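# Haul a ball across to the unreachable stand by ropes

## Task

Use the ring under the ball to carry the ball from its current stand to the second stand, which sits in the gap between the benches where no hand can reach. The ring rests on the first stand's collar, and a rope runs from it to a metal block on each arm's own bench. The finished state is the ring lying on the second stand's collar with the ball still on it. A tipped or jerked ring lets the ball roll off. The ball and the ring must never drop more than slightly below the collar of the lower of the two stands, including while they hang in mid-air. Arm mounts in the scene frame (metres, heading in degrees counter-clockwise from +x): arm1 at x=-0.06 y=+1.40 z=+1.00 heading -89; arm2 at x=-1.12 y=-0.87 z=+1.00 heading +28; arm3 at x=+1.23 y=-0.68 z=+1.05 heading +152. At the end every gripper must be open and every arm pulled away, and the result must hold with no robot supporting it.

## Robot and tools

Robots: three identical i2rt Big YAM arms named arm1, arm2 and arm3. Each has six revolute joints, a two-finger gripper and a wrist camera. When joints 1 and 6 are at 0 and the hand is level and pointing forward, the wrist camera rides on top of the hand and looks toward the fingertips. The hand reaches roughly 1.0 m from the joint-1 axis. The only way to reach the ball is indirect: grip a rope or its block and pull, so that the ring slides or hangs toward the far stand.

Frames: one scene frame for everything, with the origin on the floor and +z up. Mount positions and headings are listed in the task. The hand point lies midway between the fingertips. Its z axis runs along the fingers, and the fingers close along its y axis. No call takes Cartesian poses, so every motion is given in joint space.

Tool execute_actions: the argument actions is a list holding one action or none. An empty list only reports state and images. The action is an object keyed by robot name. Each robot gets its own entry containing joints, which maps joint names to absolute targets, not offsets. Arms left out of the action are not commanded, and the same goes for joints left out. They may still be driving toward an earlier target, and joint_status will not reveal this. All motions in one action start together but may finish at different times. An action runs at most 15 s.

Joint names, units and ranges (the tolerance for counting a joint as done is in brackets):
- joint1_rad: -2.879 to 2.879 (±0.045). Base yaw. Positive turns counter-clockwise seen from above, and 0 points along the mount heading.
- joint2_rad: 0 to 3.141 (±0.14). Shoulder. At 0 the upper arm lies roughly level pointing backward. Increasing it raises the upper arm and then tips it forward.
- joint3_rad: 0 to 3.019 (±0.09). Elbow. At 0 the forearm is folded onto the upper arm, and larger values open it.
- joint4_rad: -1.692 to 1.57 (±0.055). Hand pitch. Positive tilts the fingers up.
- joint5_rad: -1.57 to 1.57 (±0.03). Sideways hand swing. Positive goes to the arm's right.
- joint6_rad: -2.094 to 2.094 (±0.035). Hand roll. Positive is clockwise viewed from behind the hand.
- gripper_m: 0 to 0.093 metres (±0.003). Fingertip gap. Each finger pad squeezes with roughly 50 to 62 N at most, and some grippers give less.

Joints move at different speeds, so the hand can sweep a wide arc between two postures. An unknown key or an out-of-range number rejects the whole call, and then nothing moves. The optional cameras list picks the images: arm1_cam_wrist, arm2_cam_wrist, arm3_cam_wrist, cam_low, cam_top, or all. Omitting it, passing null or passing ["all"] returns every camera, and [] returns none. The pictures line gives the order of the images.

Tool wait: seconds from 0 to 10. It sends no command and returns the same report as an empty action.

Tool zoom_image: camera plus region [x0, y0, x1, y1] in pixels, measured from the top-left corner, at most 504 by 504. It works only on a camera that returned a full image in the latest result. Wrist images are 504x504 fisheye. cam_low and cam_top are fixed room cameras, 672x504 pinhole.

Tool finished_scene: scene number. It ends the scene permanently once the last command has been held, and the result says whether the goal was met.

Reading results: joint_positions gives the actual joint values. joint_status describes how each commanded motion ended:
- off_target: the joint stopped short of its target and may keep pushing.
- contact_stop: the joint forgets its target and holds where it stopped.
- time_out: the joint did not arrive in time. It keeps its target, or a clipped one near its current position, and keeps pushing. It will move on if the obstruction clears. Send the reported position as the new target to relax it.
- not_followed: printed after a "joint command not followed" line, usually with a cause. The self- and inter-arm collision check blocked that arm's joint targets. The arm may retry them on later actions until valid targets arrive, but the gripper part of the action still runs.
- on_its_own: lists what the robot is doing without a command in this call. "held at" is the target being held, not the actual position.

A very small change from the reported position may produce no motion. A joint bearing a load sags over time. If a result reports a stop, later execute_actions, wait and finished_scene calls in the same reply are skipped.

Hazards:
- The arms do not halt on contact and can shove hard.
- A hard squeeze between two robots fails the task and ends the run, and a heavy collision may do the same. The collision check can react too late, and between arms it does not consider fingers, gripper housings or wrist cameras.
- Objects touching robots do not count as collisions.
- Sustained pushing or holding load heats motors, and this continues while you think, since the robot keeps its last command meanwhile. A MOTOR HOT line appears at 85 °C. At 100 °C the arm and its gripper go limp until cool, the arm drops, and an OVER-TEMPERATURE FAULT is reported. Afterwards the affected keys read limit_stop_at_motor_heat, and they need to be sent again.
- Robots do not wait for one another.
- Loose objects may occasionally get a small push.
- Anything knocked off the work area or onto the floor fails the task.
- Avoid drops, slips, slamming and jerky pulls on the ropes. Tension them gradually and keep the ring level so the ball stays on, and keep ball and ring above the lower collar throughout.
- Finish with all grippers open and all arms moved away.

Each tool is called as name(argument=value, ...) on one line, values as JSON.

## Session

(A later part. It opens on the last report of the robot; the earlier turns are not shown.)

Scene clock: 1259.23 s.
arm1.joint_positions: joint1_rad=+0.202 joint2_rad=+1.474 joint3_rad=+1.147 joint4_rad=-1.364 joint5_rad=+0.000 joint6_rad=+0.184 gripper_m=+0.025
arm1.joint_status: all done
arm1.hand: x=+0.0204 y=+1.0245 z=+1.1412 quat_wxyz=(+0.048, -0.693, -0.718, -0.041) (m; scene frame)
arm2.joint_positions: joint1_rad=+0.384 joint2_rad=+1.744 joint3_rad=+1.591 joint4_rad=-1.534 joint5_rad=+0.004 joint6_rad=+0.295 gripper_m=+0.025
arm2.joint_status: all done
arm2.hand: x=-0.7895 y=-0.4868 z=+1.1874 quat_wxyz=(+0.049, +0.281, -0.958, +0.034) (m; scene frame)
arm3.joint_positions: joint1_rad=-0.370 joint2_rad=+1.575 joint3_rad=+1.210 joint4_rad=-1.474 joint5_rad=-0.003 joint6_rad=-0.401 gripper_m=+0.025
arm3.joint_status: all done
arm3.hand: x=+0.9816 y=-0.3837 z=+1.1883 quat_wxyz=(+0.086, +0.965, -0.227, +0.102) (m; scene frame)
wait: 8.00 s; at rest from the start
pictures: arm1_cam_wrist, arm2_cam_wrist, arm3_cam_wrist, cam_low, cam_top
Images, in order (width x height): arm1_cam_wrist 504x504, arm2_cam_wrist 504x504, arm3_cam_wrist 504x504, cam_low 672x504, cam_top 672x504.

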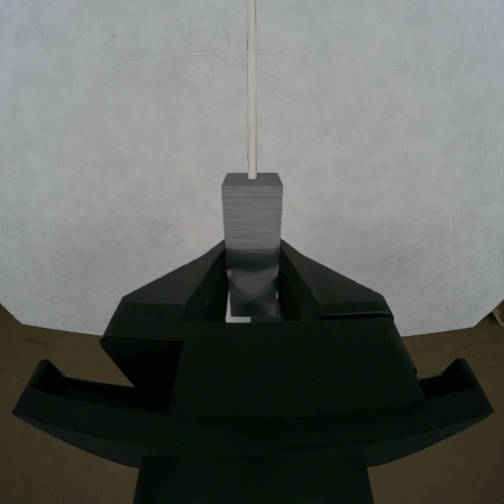

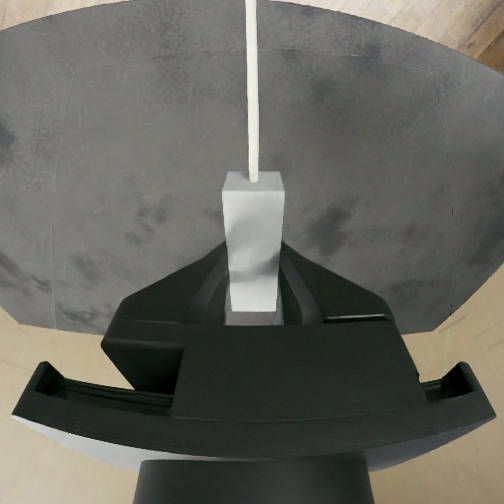

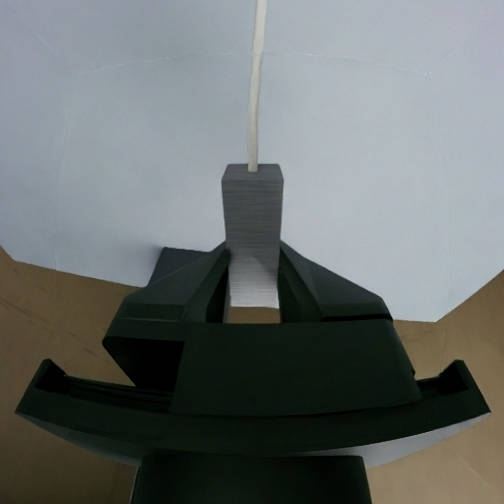

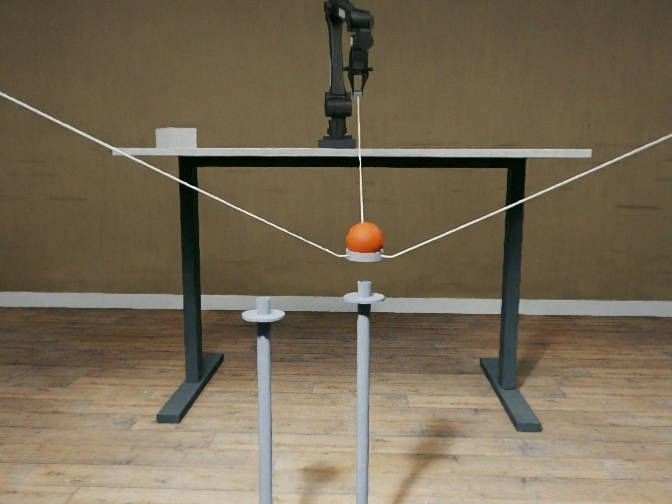

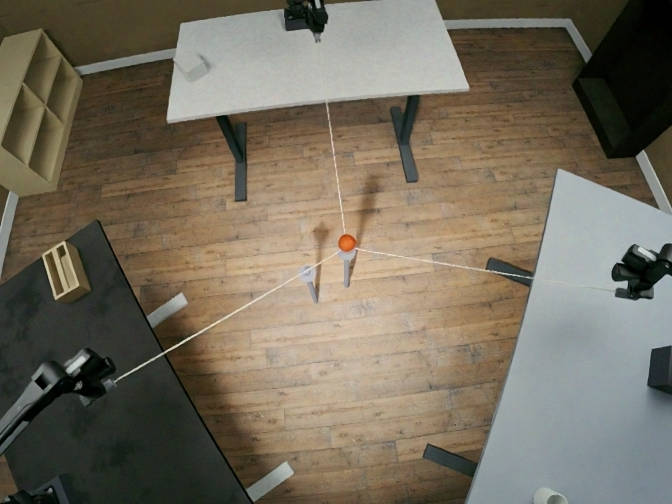

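execute_actions(actions=[{"arm1":{"joints":{"joint4_rad":-1.302}},"arm2":{"joints":{"joint4_rad":-1.474}},"arm3":{"joints":{"joint4_rad":-1.408}}}], cameras=["cam_low"])

wait(seconds=6)

zoom_image(camera="cam_top", region=[320, 225, 370, 275])

zoom_image(camera="cam_low", region=[300, 200, 420, 320])

Scene clock: 1279.17 s.
arm1.joint_positions: joint1_rad=+0.202 joint2_rad=+1.474 joint3_rad=+1.147 joint4_rad=-1.304 joint5_rad=+0.000 joint6_rad=+0.184 gripper_m=+0.025
arm1.joint_status: all done
arm1.hand: x=+0.0235 y=+1.0102 z=+1.1398 quat_wxyz=(+0.023, -0.695, -0.719, -0.025) (m; scene frame)
arm2.joint_positions: joint1_rad=+0.384 joint2_rad=+1.744 joint3_rad=+1.591 joint4_rad=-1.469 joint5_rad=+0.004 joint6_rad=+0.295 gripper_m=+0.025
arm2.joint_status: all done
arm2.hand: x=-0.7793 y=-0.4748 z=+1.1860 quat_wxyz=(+0.022, +0.281, -0.959, +0.017) (m; scene frame)
arm3.joint_positions: joint1_rad=-0.370 joint2_rad=+1.575 joint3_rad=+1.210 joint4_rad=-1.406 joint5_rad=-0.003 joint6_rad=-0.401 gripper_m=+0.025
arm3.joint_status: all done
arm3.hand: x=+0.9711 y=-0.3715 z=+1.1845 quat_wxyz=(+0.067, +0.969, -0.228, +0.075) (m; scene frame)
pictures: cam_low
Images, in order (width x height): cam_low 672x504.

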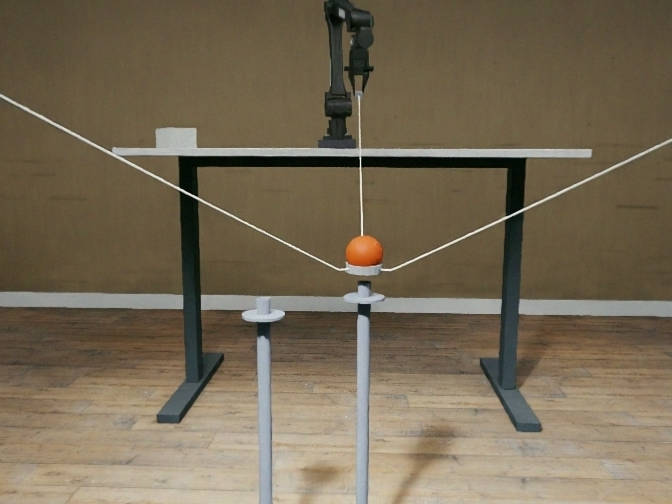

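Scene clock: 1285.17 s.
arm1.joint_positions: joint1_rad=+0.202 joint2_rad=+1.474 joint3_rad=+1.147 joint4_rad=-1.304 joint5_rad=+0.000 joint6_rad=+0.184 gripper_m=+0.025
arm1.joint_status: all done
arm1.hand: x=+0.0235 y=+1.0102 z=+1.1398 quat_wxyz=(+0.023, -0.695, -0.719, -0.025) (m; scene frame)
arm2.joint_positions: joint1_rad=+0.384 joint2_rad=+1.744 joint3_rad=+1.591 joint4_rad=-1.469 joint5_rad=+0.004 joint6_rad=+0.295 gripper_m=+0.025
arm2.joint_status: all done
arm2.hand: x=-0.7793 y=-0.4748 z=+1.1860 quat_wxyz=(+0.022, +0.281, -0.959, +0.017) (m; scene frame)
arm3.joint_positions: joint1_rad=-0.370 joint2_rad=+1.575 joint3_rad=+1.210 joint4_rad=-1.406 joint5_rad=-0.003 joint6_rad=-0.401 gripper_m=+0.025
arm3.joint_status: all done
arm3.hand: x=+0.9711 y=-0.3715 z=+1.1845 quat_wxyz=(+0.067, +0.969, -0.228, +0.075) (m; scene frame)
wait: 6.00 s; at rest by 0.27 s
pictures: arm1_cam_wrist, arm2_cam_wrist, arm3_cam_wrist, cam_low, cam_top
Images, in order (width x height): arm1_cam_wrist 504x504, arm2_cam_wrist 504x504, arm3_cam_wrist 504x504, cam_low 672x504, cam_top 672x504.

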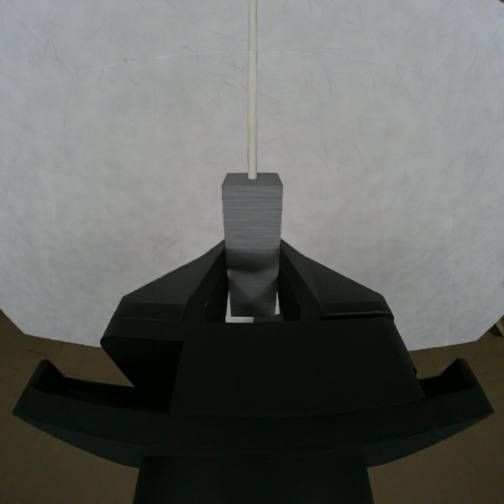

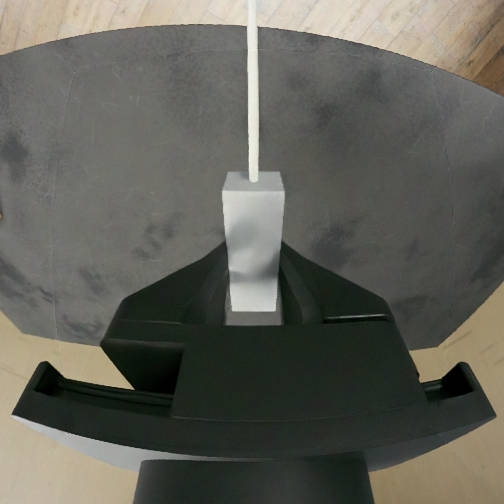

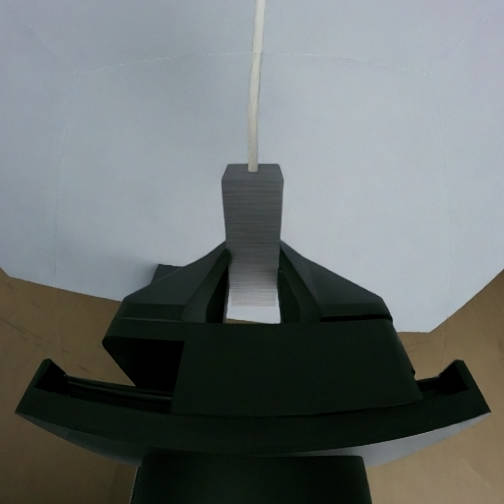

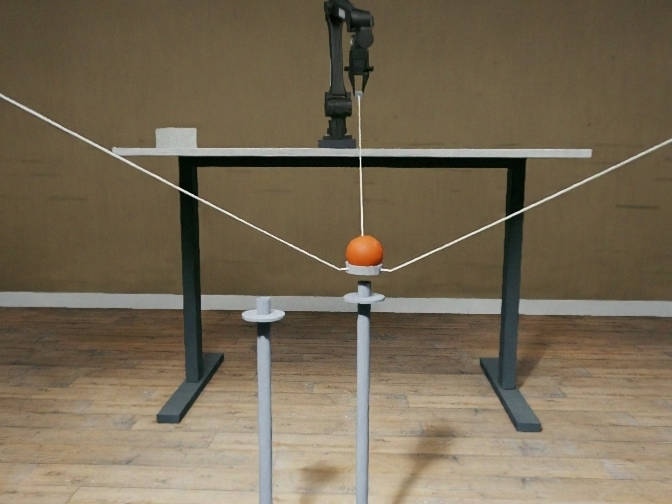

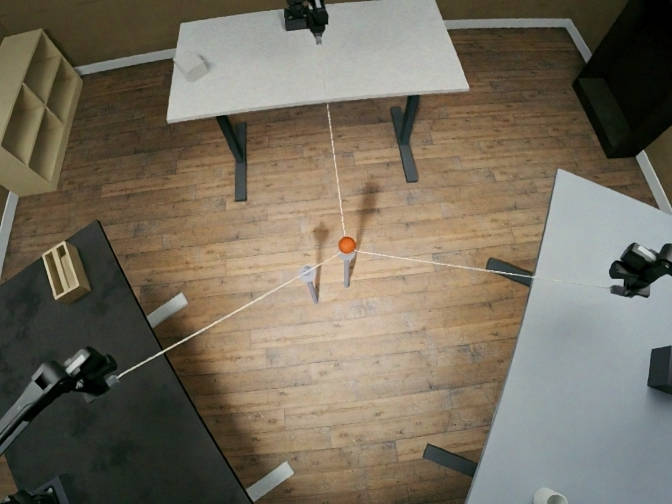

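Region (320, 225, 370, 275) of cam_top's 672x504 image, scaled by 10.080, with more detail than that image has.

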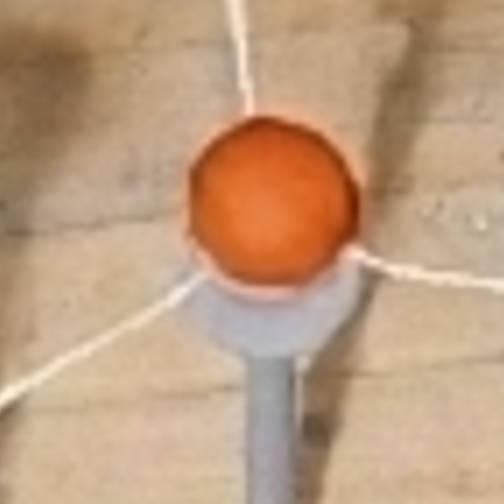

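Region (300, 200, 420, 320) of cam_low's 672x504 image, scaled by 4.200, with more detail than that image has.

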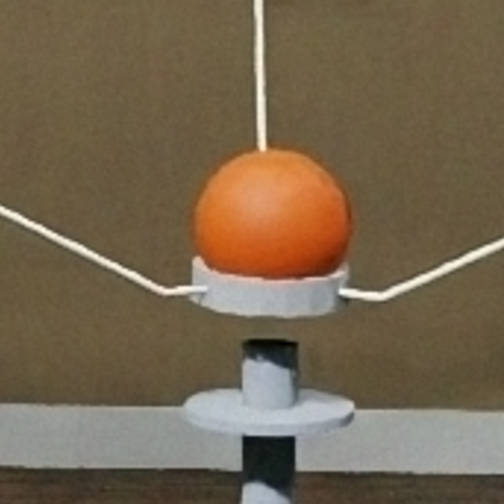

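execute_actions(actions=[{"arm1":{"joints":{"joint4_rad":-1.252}},"arm2":{"joints":{"joint4_rad":-1.426}},"arm3":{"joints":{"joint4_rad":-1.355}}}], cameras=["cam_low","cam_top"])

zoom_image(camera="cam_low", region=[300, 200, 420, 320])

zoom_image(camera="cam_top", region=[320, 225, 370, 275])

Scene clock: 1300.53 s.
arm1.joint_positions: joint1_rad=+0.202 joint2_rad=+1.474 joint3_rad=+1.147 joint4_rad=-1.256 joint5_rad=+0.000 joint6_rad=+0.184 gripper_m=+0.025
arm1.joint_status: all done
arm1.hand: x=+0.0261 y=+0.9987 z=+1.1393 quat_wxyz=(+0.003, -0.695, -0.719, -0.012) (m; scene frame)
arm2.joint_positions: joint1_rad=+0.384 joint2_rad=+1.744 joint3_rad=+1.591 joint4_rad=-1.423 joint5_rad=+0.004 joint6_rad=+0.295 gripper_m=+0.025
arm2.joint_status: all done
arm2.hand: x=-0.7719 y=-0.4661 z=+1.1856 quat_wxyz=(+0.003, +0.281, -0.960, +0.004) (m; scene frame)
arm3.joint_positions: joint1_rad=-0.370 joint2_rad=+1.575 joint3_rad=+1.210 joint4_rad=-1.355 joint5_rad=-0.003 joint6_rad=-0.402 gripper_m=+0.025
arm3.joint_status: all done
arm3.hand: x=+0.9630 y=-0.3620 z=+1.1823 quat_wxyz=(+0.051, +0.971, -0.228, +0.054) (m; scene frame)
pictures: cam_low, cam_top
Images, in order (width x height): cam_low 672x504, cam_top 672x504.

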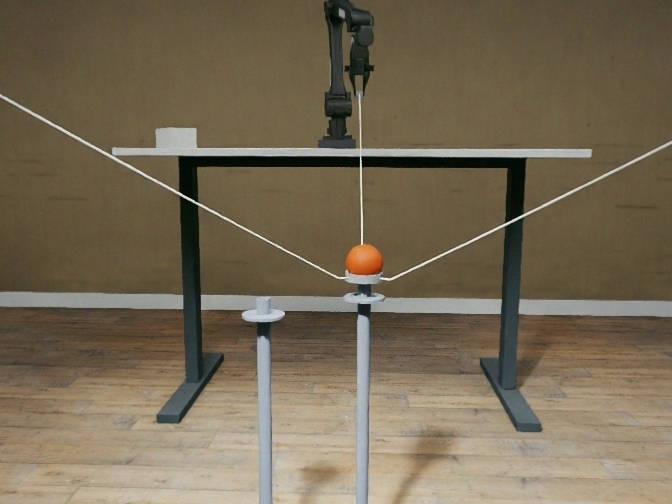

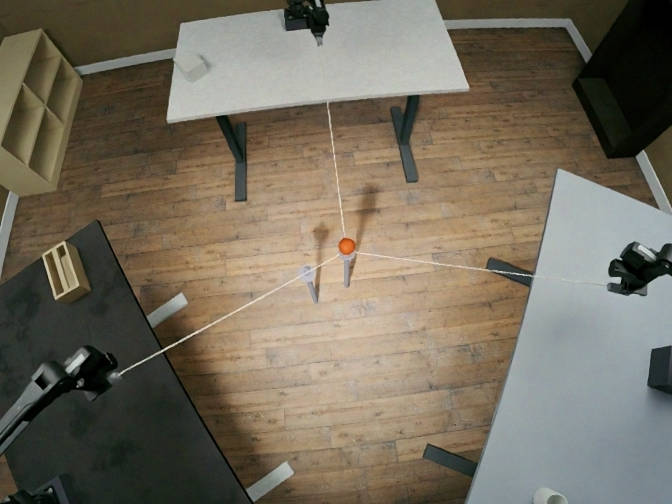

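Region (300, 200, 420, 320) of cam_low's 672x504 image, scaled by 4.200, with more detail than that image has.

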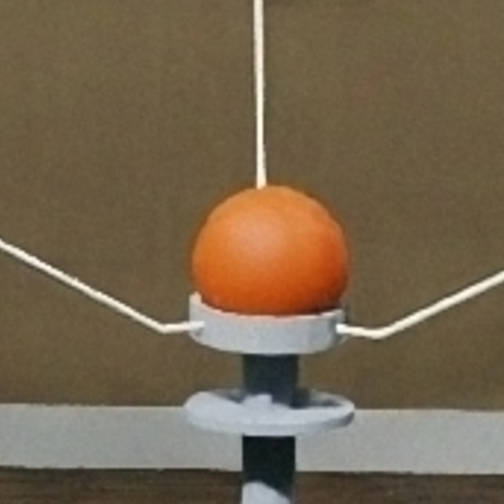

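Region (320, 225, 370, 275) of cam_top's 672x504 image, scaled by 10.080, with more detail than that image has.

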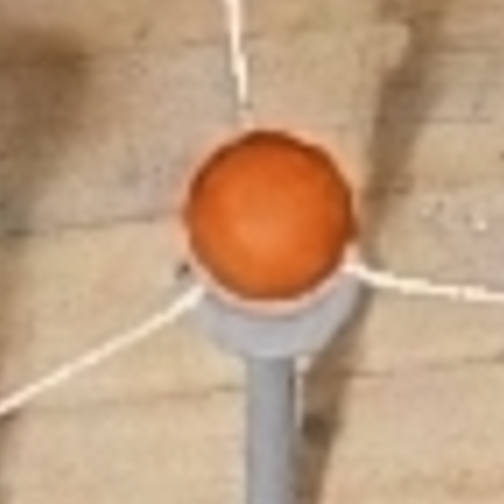

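execute_actions(actions=[{"arm1":{"joints":{"joint4_rad":-1.208}},"arm2":{"joints":{"joint4_rad":-1.380}},"arm3":{"joints":{"joint4_rad":-1.310}}}], cameras=["cam_low","cam_top"])

zoom_image(camera="cam_low", region=[300, 200, 420, 320])

Scene clock: 1315.27 s.
arm1.joint_positions: joint1_rad=+0.202 joint2_rad=+1.474 joint3_rad=+1.147 joint4_rad=-1.219 joint5_rad=+0.000 joint6_rad=+0.184 gripper_m=+0.025
arm1.joint_status: all done
arm1.hand: x=+0.0280 y=+0.9898 z=+1.1393 quat_wxyz=(-0.012, -0.695, -0.719, -0.002) (m; scene frame)
arm2.joint_positions: joint1_rad=+0.384 joint2_rad=+1.744 joint3_rad=+1.591 joint4_rad=-1.384 joint5_rad=+0.004 joint6_rad=+0.295 gripper_m=+0.025
arm2.joint_status: all done
arm2.hand: x=-0.7658 y=-0.4586 z=+1.1857 quat_wxyz=(-0.014, +0.282, -0.959, -0.007) (m; scene frame)
arm3.joint_positions: joint1_rad=-0.370 joint2_rad=+1.575 joint3_rad=+1.210 joint4_rad=-1.316 joint5_rad=-0.002 joint6_rad=-0.402 gripper_m=+0.025
arm3.joint_status: all done
arm3.hand: x=+0.9568 y=-0.3547 z=+1.1810 quat_wxyz=(+0.040, +0.972, -0.228, +0.038) (m; scene frame)
pictures: cam_low, cam_top
Images, in order (width x height): cam_low 672x504, cam_top 672x504.

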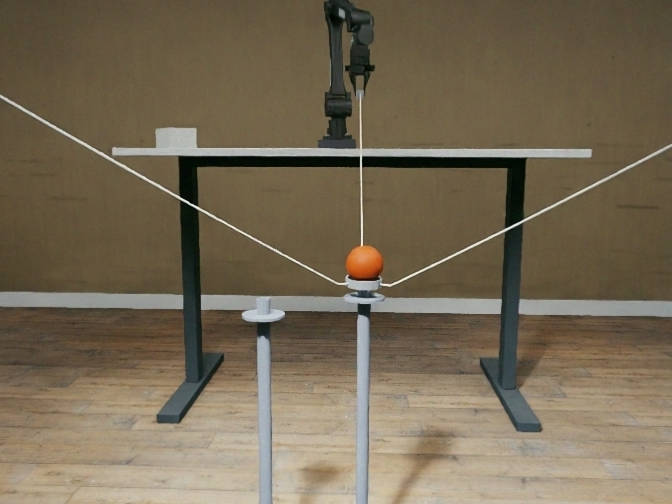

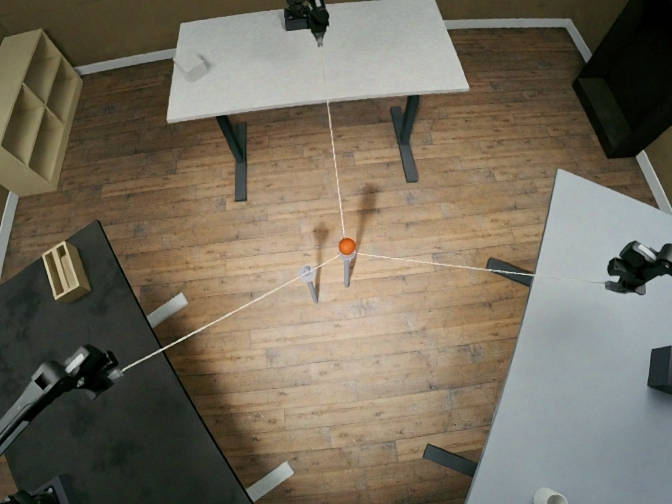

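Region (300, 200, 420, 320) of cam_low's 672x504 image, scaled by 4.200, with more detail than that image has.

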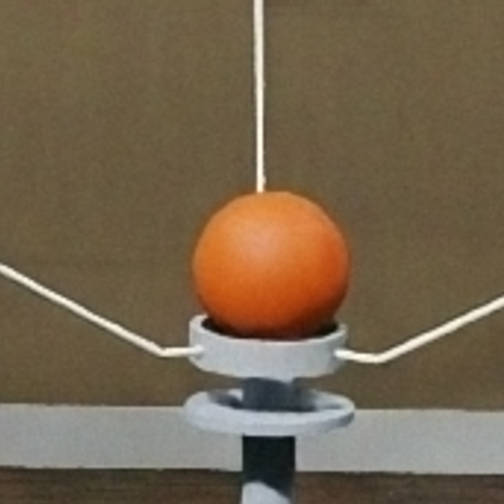

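execute_actions(actions=[{"arm1":{"joints":{"joint4_rad":-1.140}},"arm2":{"joints":{"joint4_rad":-1.310}},"arm3":{"joints":{"joint4_rad":-1.242}}}], cameras=["cam_low","cam_top"])

zoom_image(camera="cam_low", region=[300, 200, 420, 320])

Scene clock: 1416.87 s.
arm1.joint_positions: joint1_rad=+0.202 joint2_rad=+1.474 joint3_rad=+1.146 joint4_rad=-1.154 joint5_rad=+0.000 joint6_rad=+0.184 gripper_m=+0.025
arm1.joint_status: all done
arm1.hand: x=+0.0314 y=+0.9748 z=+1.1395 quat_wxyz=(-0.039, -0.695, -0.718, +0.016) (m; scene frame)
arm2.joint_positions: joint1_rad=+0.384 joint2_rad=+1.744 joint3_rad=+1.591 joint4_rad=-1.316 joint5_rad=+0.004 joint6_rad=+0.295 gripper_m=+0.025
arm2.joint_status: all done
arm2.hand: x=-0.7550 y=-0.4459 z=+1.1868 quat_wxyz=(-0.042, +0.281, -0.958, -0.025) (m; scene frame)
arm3.joint_positions: joint1_rad=-0.370 joint2_rad=+1.575 joint3_rad=+1.208 joint4_rad=-1.249 joint5_rad=-0.002 joint6_rad=-0.402 gripper_m=+0.025
arm3.joint_status: all done
arm3.hand: x=+0.9467 y=-0.3429 z=+1.1790 quat_wxyz=(+0.021, +0.973, -0.229, +0.012) (m; scene frame)
pictures: cam_low, cam_top
Images, in order (width x height): cam_low 672x504, cam_top 672x504.

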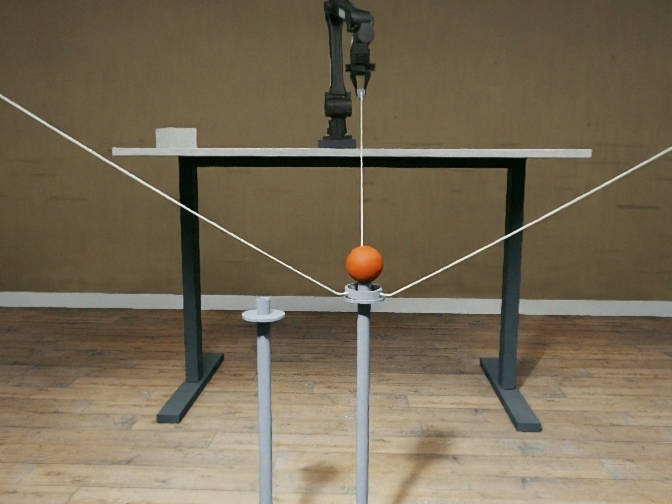

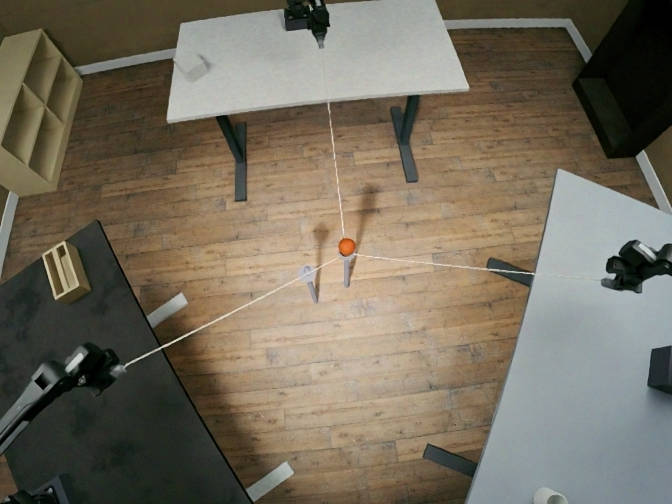

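Region (300, 200, 420, 320) of cam_low's 672x504 image, scaled by 4.200, with more detail than that image has.

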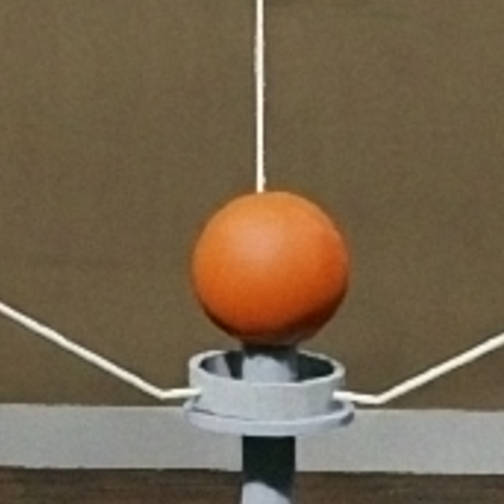

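execute_actions(actions=[{"arm1":{"joints":{"joint2_rad":1.795,"joint4_rad":-0.848}},"arm2":{"joints":{"joint1_rad":0.125,"joint2_rad":1.905,"joint3_rad":1.338,"joint4_rad":-0.915,"joint6_rad":-0.12}},"arm3":{"joints":{"joint2_rad":1.950,"joint4_rad":-0.752}}}])

Scene clock: 1444.17 s.
arm1.joint_positions: joint1_rad=+0.202 joint2_rad=+1.828 joint3_rad=+1.130 joint4_rad=-0.864 joint5_rad=+0.000 joint6_rad=+0.184 gripper_m=+0.025
arm1.joint_status: all done
arm1.hand: x=+0.0429 y=+0.9347 z=+0.9817 quat_wxyz=(-0.006, -0.695, -0.719, -0.006) (m; scene frame)
arm2.joint_positions: joint1_rad=+0.132 joint2_rad=+1.905 joint3_rad=+1.324 joint4_rad=-0.924 joint5_rad=+0.002 joint6_rad=-0.112 gripper_m=+0.025
arm2.joint_status: all done
arm2.hand: x=-0.6703 y=-0.5561 z=+1.0084 quat_wxyz=(-0.030, +0.355, -0.934, -0.006) (m; scene frame)
arm3.joint_positions: joint1_rad=-0.370 joint2_rad=+1.977 joint3_rad=+1.192 joint4_rad=-0.764 joint5_rad=-0.002 joint6_rad=-0.403 gripper_m=+0.025
arm3.joint_status: all done
arm3.hand: x=+0.8970 y=-0.2893 z=+0.9887 quat_wxyz=(+0.001, +0.973, -0.229, -0.015) (m; scene frame)
pictures: arm1_cam_wrist, arm2_cam_wrist, arm3_cam_wrist, cam_low, cam_top
Images, in order (width x height): arm1_cam_wrist 504x504, arm2_cam_wrist 504x504, arm3_cam_wrist 504x504, cam_low 672x504, cam_top 672x504.

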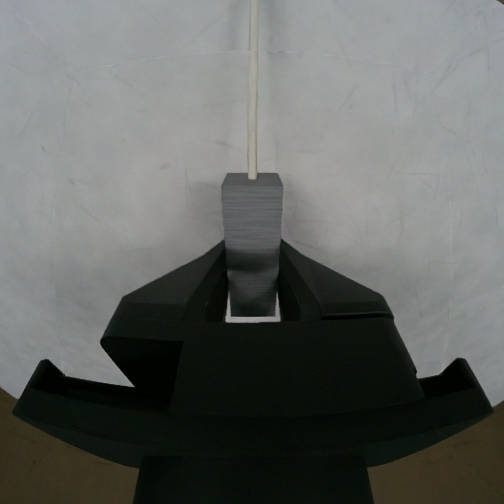

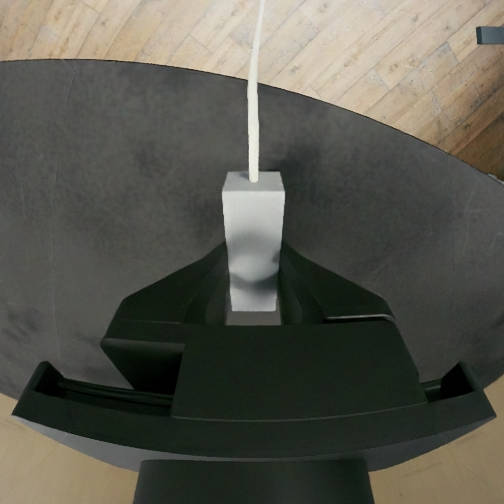

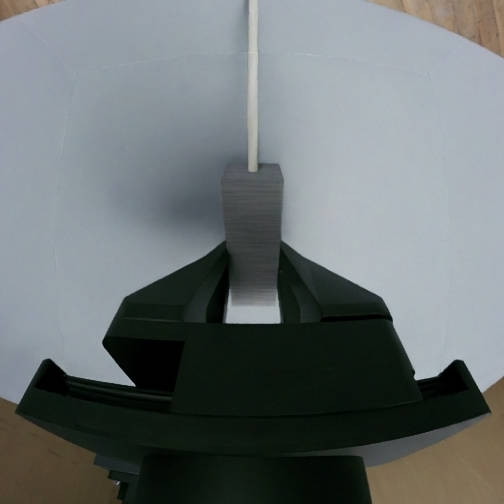

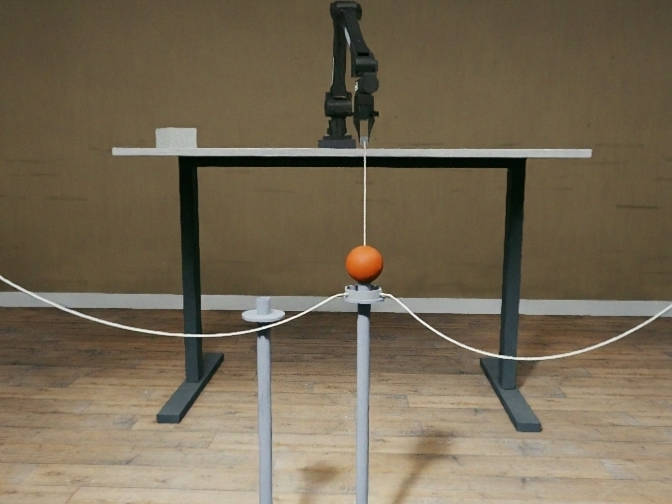

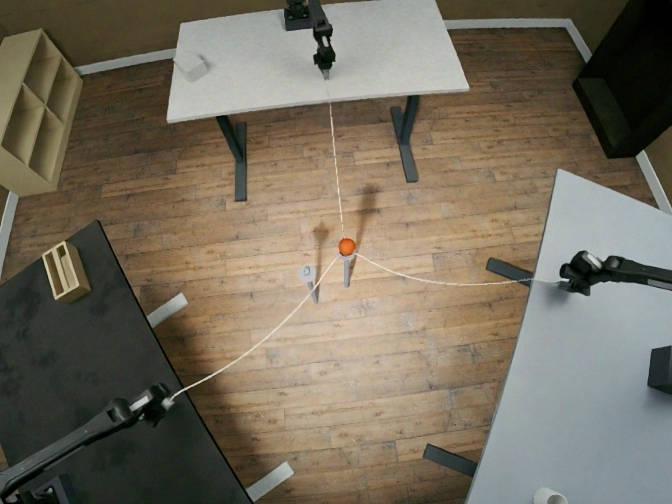

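execute_actions(actions=[{"arm1":{"joints":{"joint2_rad":1.870}},"arm2":{"joints":{"joint2_rad":1.968}},"arm3":{"joints":{"joint2_rad":2.018}}}], cameras=["cam_low"])

Scene clock: 1456.07 s.
arm1.joint_positions: joint1_rad=+0.202 joint2_rad=+1.859 joint3_rad=+1.130 joint4_rad=-0.861 joint5_rad=+0.000 joint6_rad=+0.185 gripper_m=+0.025
arm1.joint_status: all done
arm1.hand: x=+0.0422 y=+0.9387 z=+0.9675 quat_wxyz=(+0.006, -0.695, -0.718, -0.014) (m; scene frame)
arm2.joint_positions: joint1_rad=+0.131 joint2_rad=+1.963 joint3_rad=+1.324 joint4_rad=-0.920 joint5_rad=+0.002 joint6_rad=-0.113 gripper_m=+0.025
arm2.joint_status: all done
arm2.hand: x=-0.6760 y=-0.5604 z=+0.9783 quat_wxyz=(-0.004, +0.355, -0.935, +0.000) (m; scene frame)
arm3.joint_positions: joint1_rad=-0.370 joint2_rad=+2.009 joint3_rad=+1.192 joint4_rad=-0.761 joint5_rad=-0.001 joint6_rad=-0.403 gripper_m=+0.025
arm3.joint_status: all done
arm3.hand: x=+0.9006 y=-0.2937 z=+0.9733 quat_wxyz=(+0.009, +0.973, -0.229, -0.003) (m; scene frame)
pictures: cam_low
Images, in order (width x height): cam_low 672x504.

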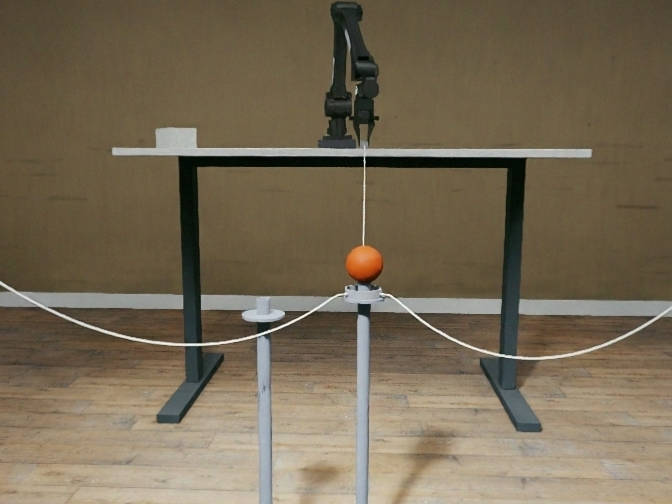

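execute_actions(actions=[{"arm1":{"joints":{"gripper_m":0.06}},"arm2":{"joints":{"gripper_m":0.06}},"arm3":{"joints":{"gripper_m":0.06}}}], cameras=["arm1_cam_wrist","arm2_cam_wrist","arm3_cam_wrist"])

Scene clock: 1464.43 s.
arm1.joint_positions: joint1_rad=+0.202 joint2_rad=+1.860 joint3_rad=+1.130 joint4_rad=-0.861 joint5_rad=+0.000 joint6_rad=+0.185 gripper_m=+0.060
arm1.joint_status: all done
arm1.hand: x=+0.0422 y=+0.9388 z=+0.9672 quat_wxyz=(+0.006, -0.695, -0.718, -0.014) (m; scene frame)
arm2.joint_positions: joint1_rad=+0.131 joint2_rad=+1.963 joint3_rad=+1.324 joint4_rad=-0.920 joint5_rad=+0.002 joint6_rad=-0.113 gripper_m=+0.060
arm2.joint_status: all done
arm2.hand: x=-0.6760 y=-0.5604 z=+0.9783 quat_wxyz=(-0.004, +0.355, -0.935, +0.000) (m; scene frame)
arm3.joint_positions: joint1_rad=-0.370 joint2_rad=+2.009 joint3_rad=+1.192 joint4_rad=-0.761 joint5_rad=-0.001 joint6_rad=-0.403 gripper_m=+0.060
arm3.joint_status: all done
arm3.hand: x=+0.9006 y=-0.2937 z=+0.9733 quat_wxyz=(+0.009, +0.973, -0.229, -0.003) (m; scene frame)
pictures: arm1_cam_wrist, arm2_cam_wrist, arm3_cam_wrist
Images, in order (width x height): arm1_cam_wrist 504x504, arm2_cam_wrist 504x504, arm3_cam_wrist 504x504.

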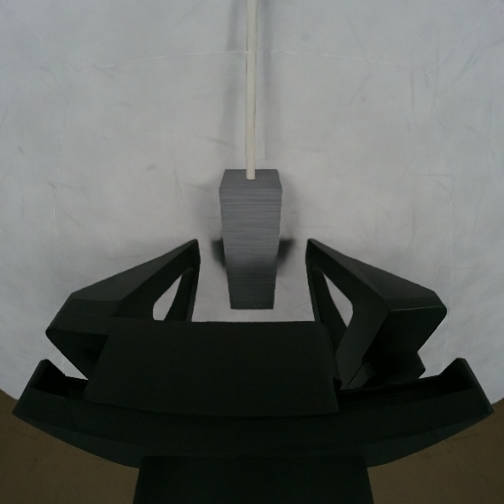

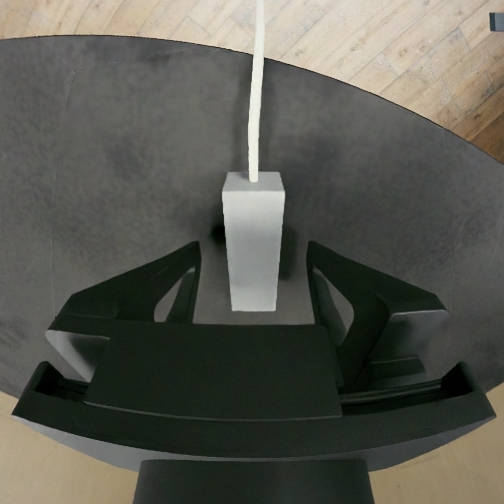

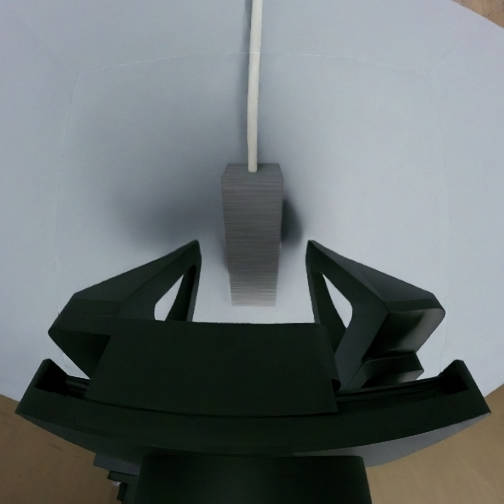

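execute_actions(actions=[{"arm1":{"joints":{"joint2_rad":1.25}},"arm2":{"joints":{"joint2_rad":1.35}},"arm3":{"joints":{"joint2_rad":1.40}}}], cameras=["cam_low","cam_top"])

zoom_image(camera="cam_low", region=[300, 200, 420, 320])

Scene clock: 1476.57 s.
arm1.joint_positions: joint1_rad=+0.202 joint2_rad=+1.242 joint3_rad=+1.130 joint4_rad=-0.861 joint5_rad=+0.000 joint6_rad=+0.185 gripper_m=+0.060
arm1.joint_status: all done
arm1.hand: x=+0.0394 y=+0.9292 z=+1.2583 quat_wxyz=(-0.248, -0.667, -0.685, +0.154) (m; scene frame)
arm2.joint_positions: joint1_rad=+0.131 joint2_rad=+1.346 joint3_rad=+1.324 joint4_rad=-0.920 joint5_rad=+0.002 joint6_rad=-0.113 gripper_m=+0.060
arm2.joint_status: all done
arm2.hand: x=-0.6821 y=-0.5644 z=+1.3053 quat_wxyz=(-0.298, +0.338, -0.890, -0.075) (m; scene frame)
arm3.joint_positions: joint1_rad=-0.370 joint2_rad=+1.387 joint3_rad=+1.193 joint4_rad=-0.760 joint5_rad=-0.001 joint6_rad=-0.403 gripper_m=+0.060
arm3.joint_status: all done
arm3.hand: x=+0.8836 y=-0.2657 z=+1.2940 quat_wxyz=(-0.173, +0.927, -0.220, -0.250) (m; scene frame)
pictures: cam_low, cam_top
Images, in order (width x height): cam_low 672x504, cam_top 672x504.

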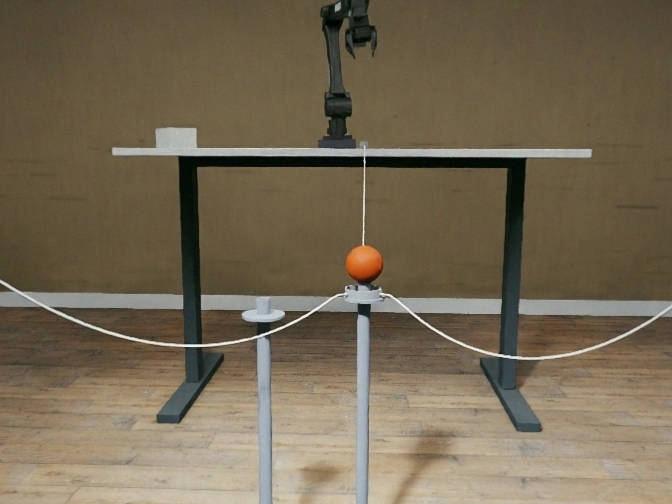

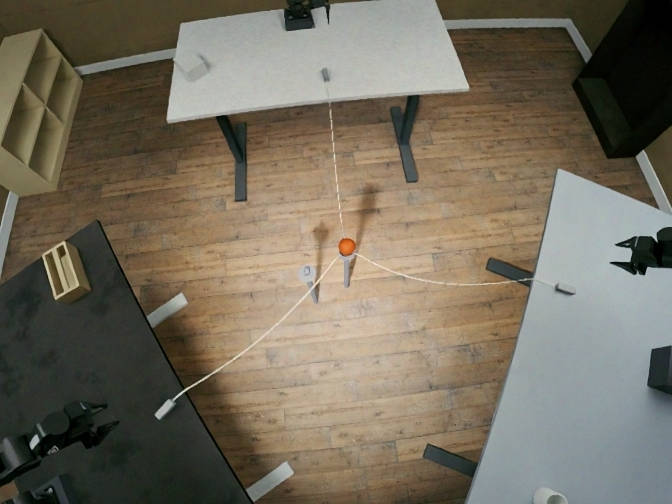

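Region (300, 200, 420, 320) of cam_low's 672x504 image, scaled by 4.200, with more detail than that image has.

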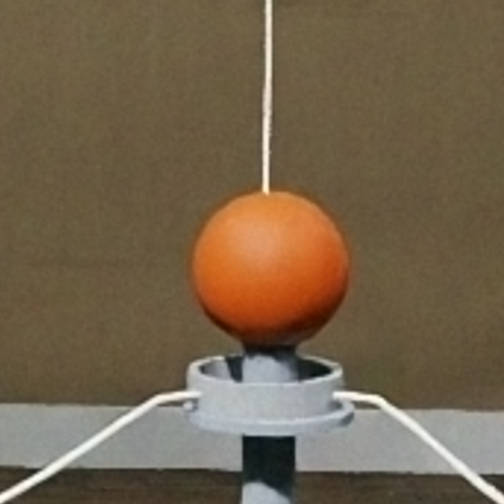

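The ball is on stand 2, the ring is lying on its collar, the blocks are back on their benches and the arms are clear.

finished_scene(scene=1)

The scene is finished: the task was done.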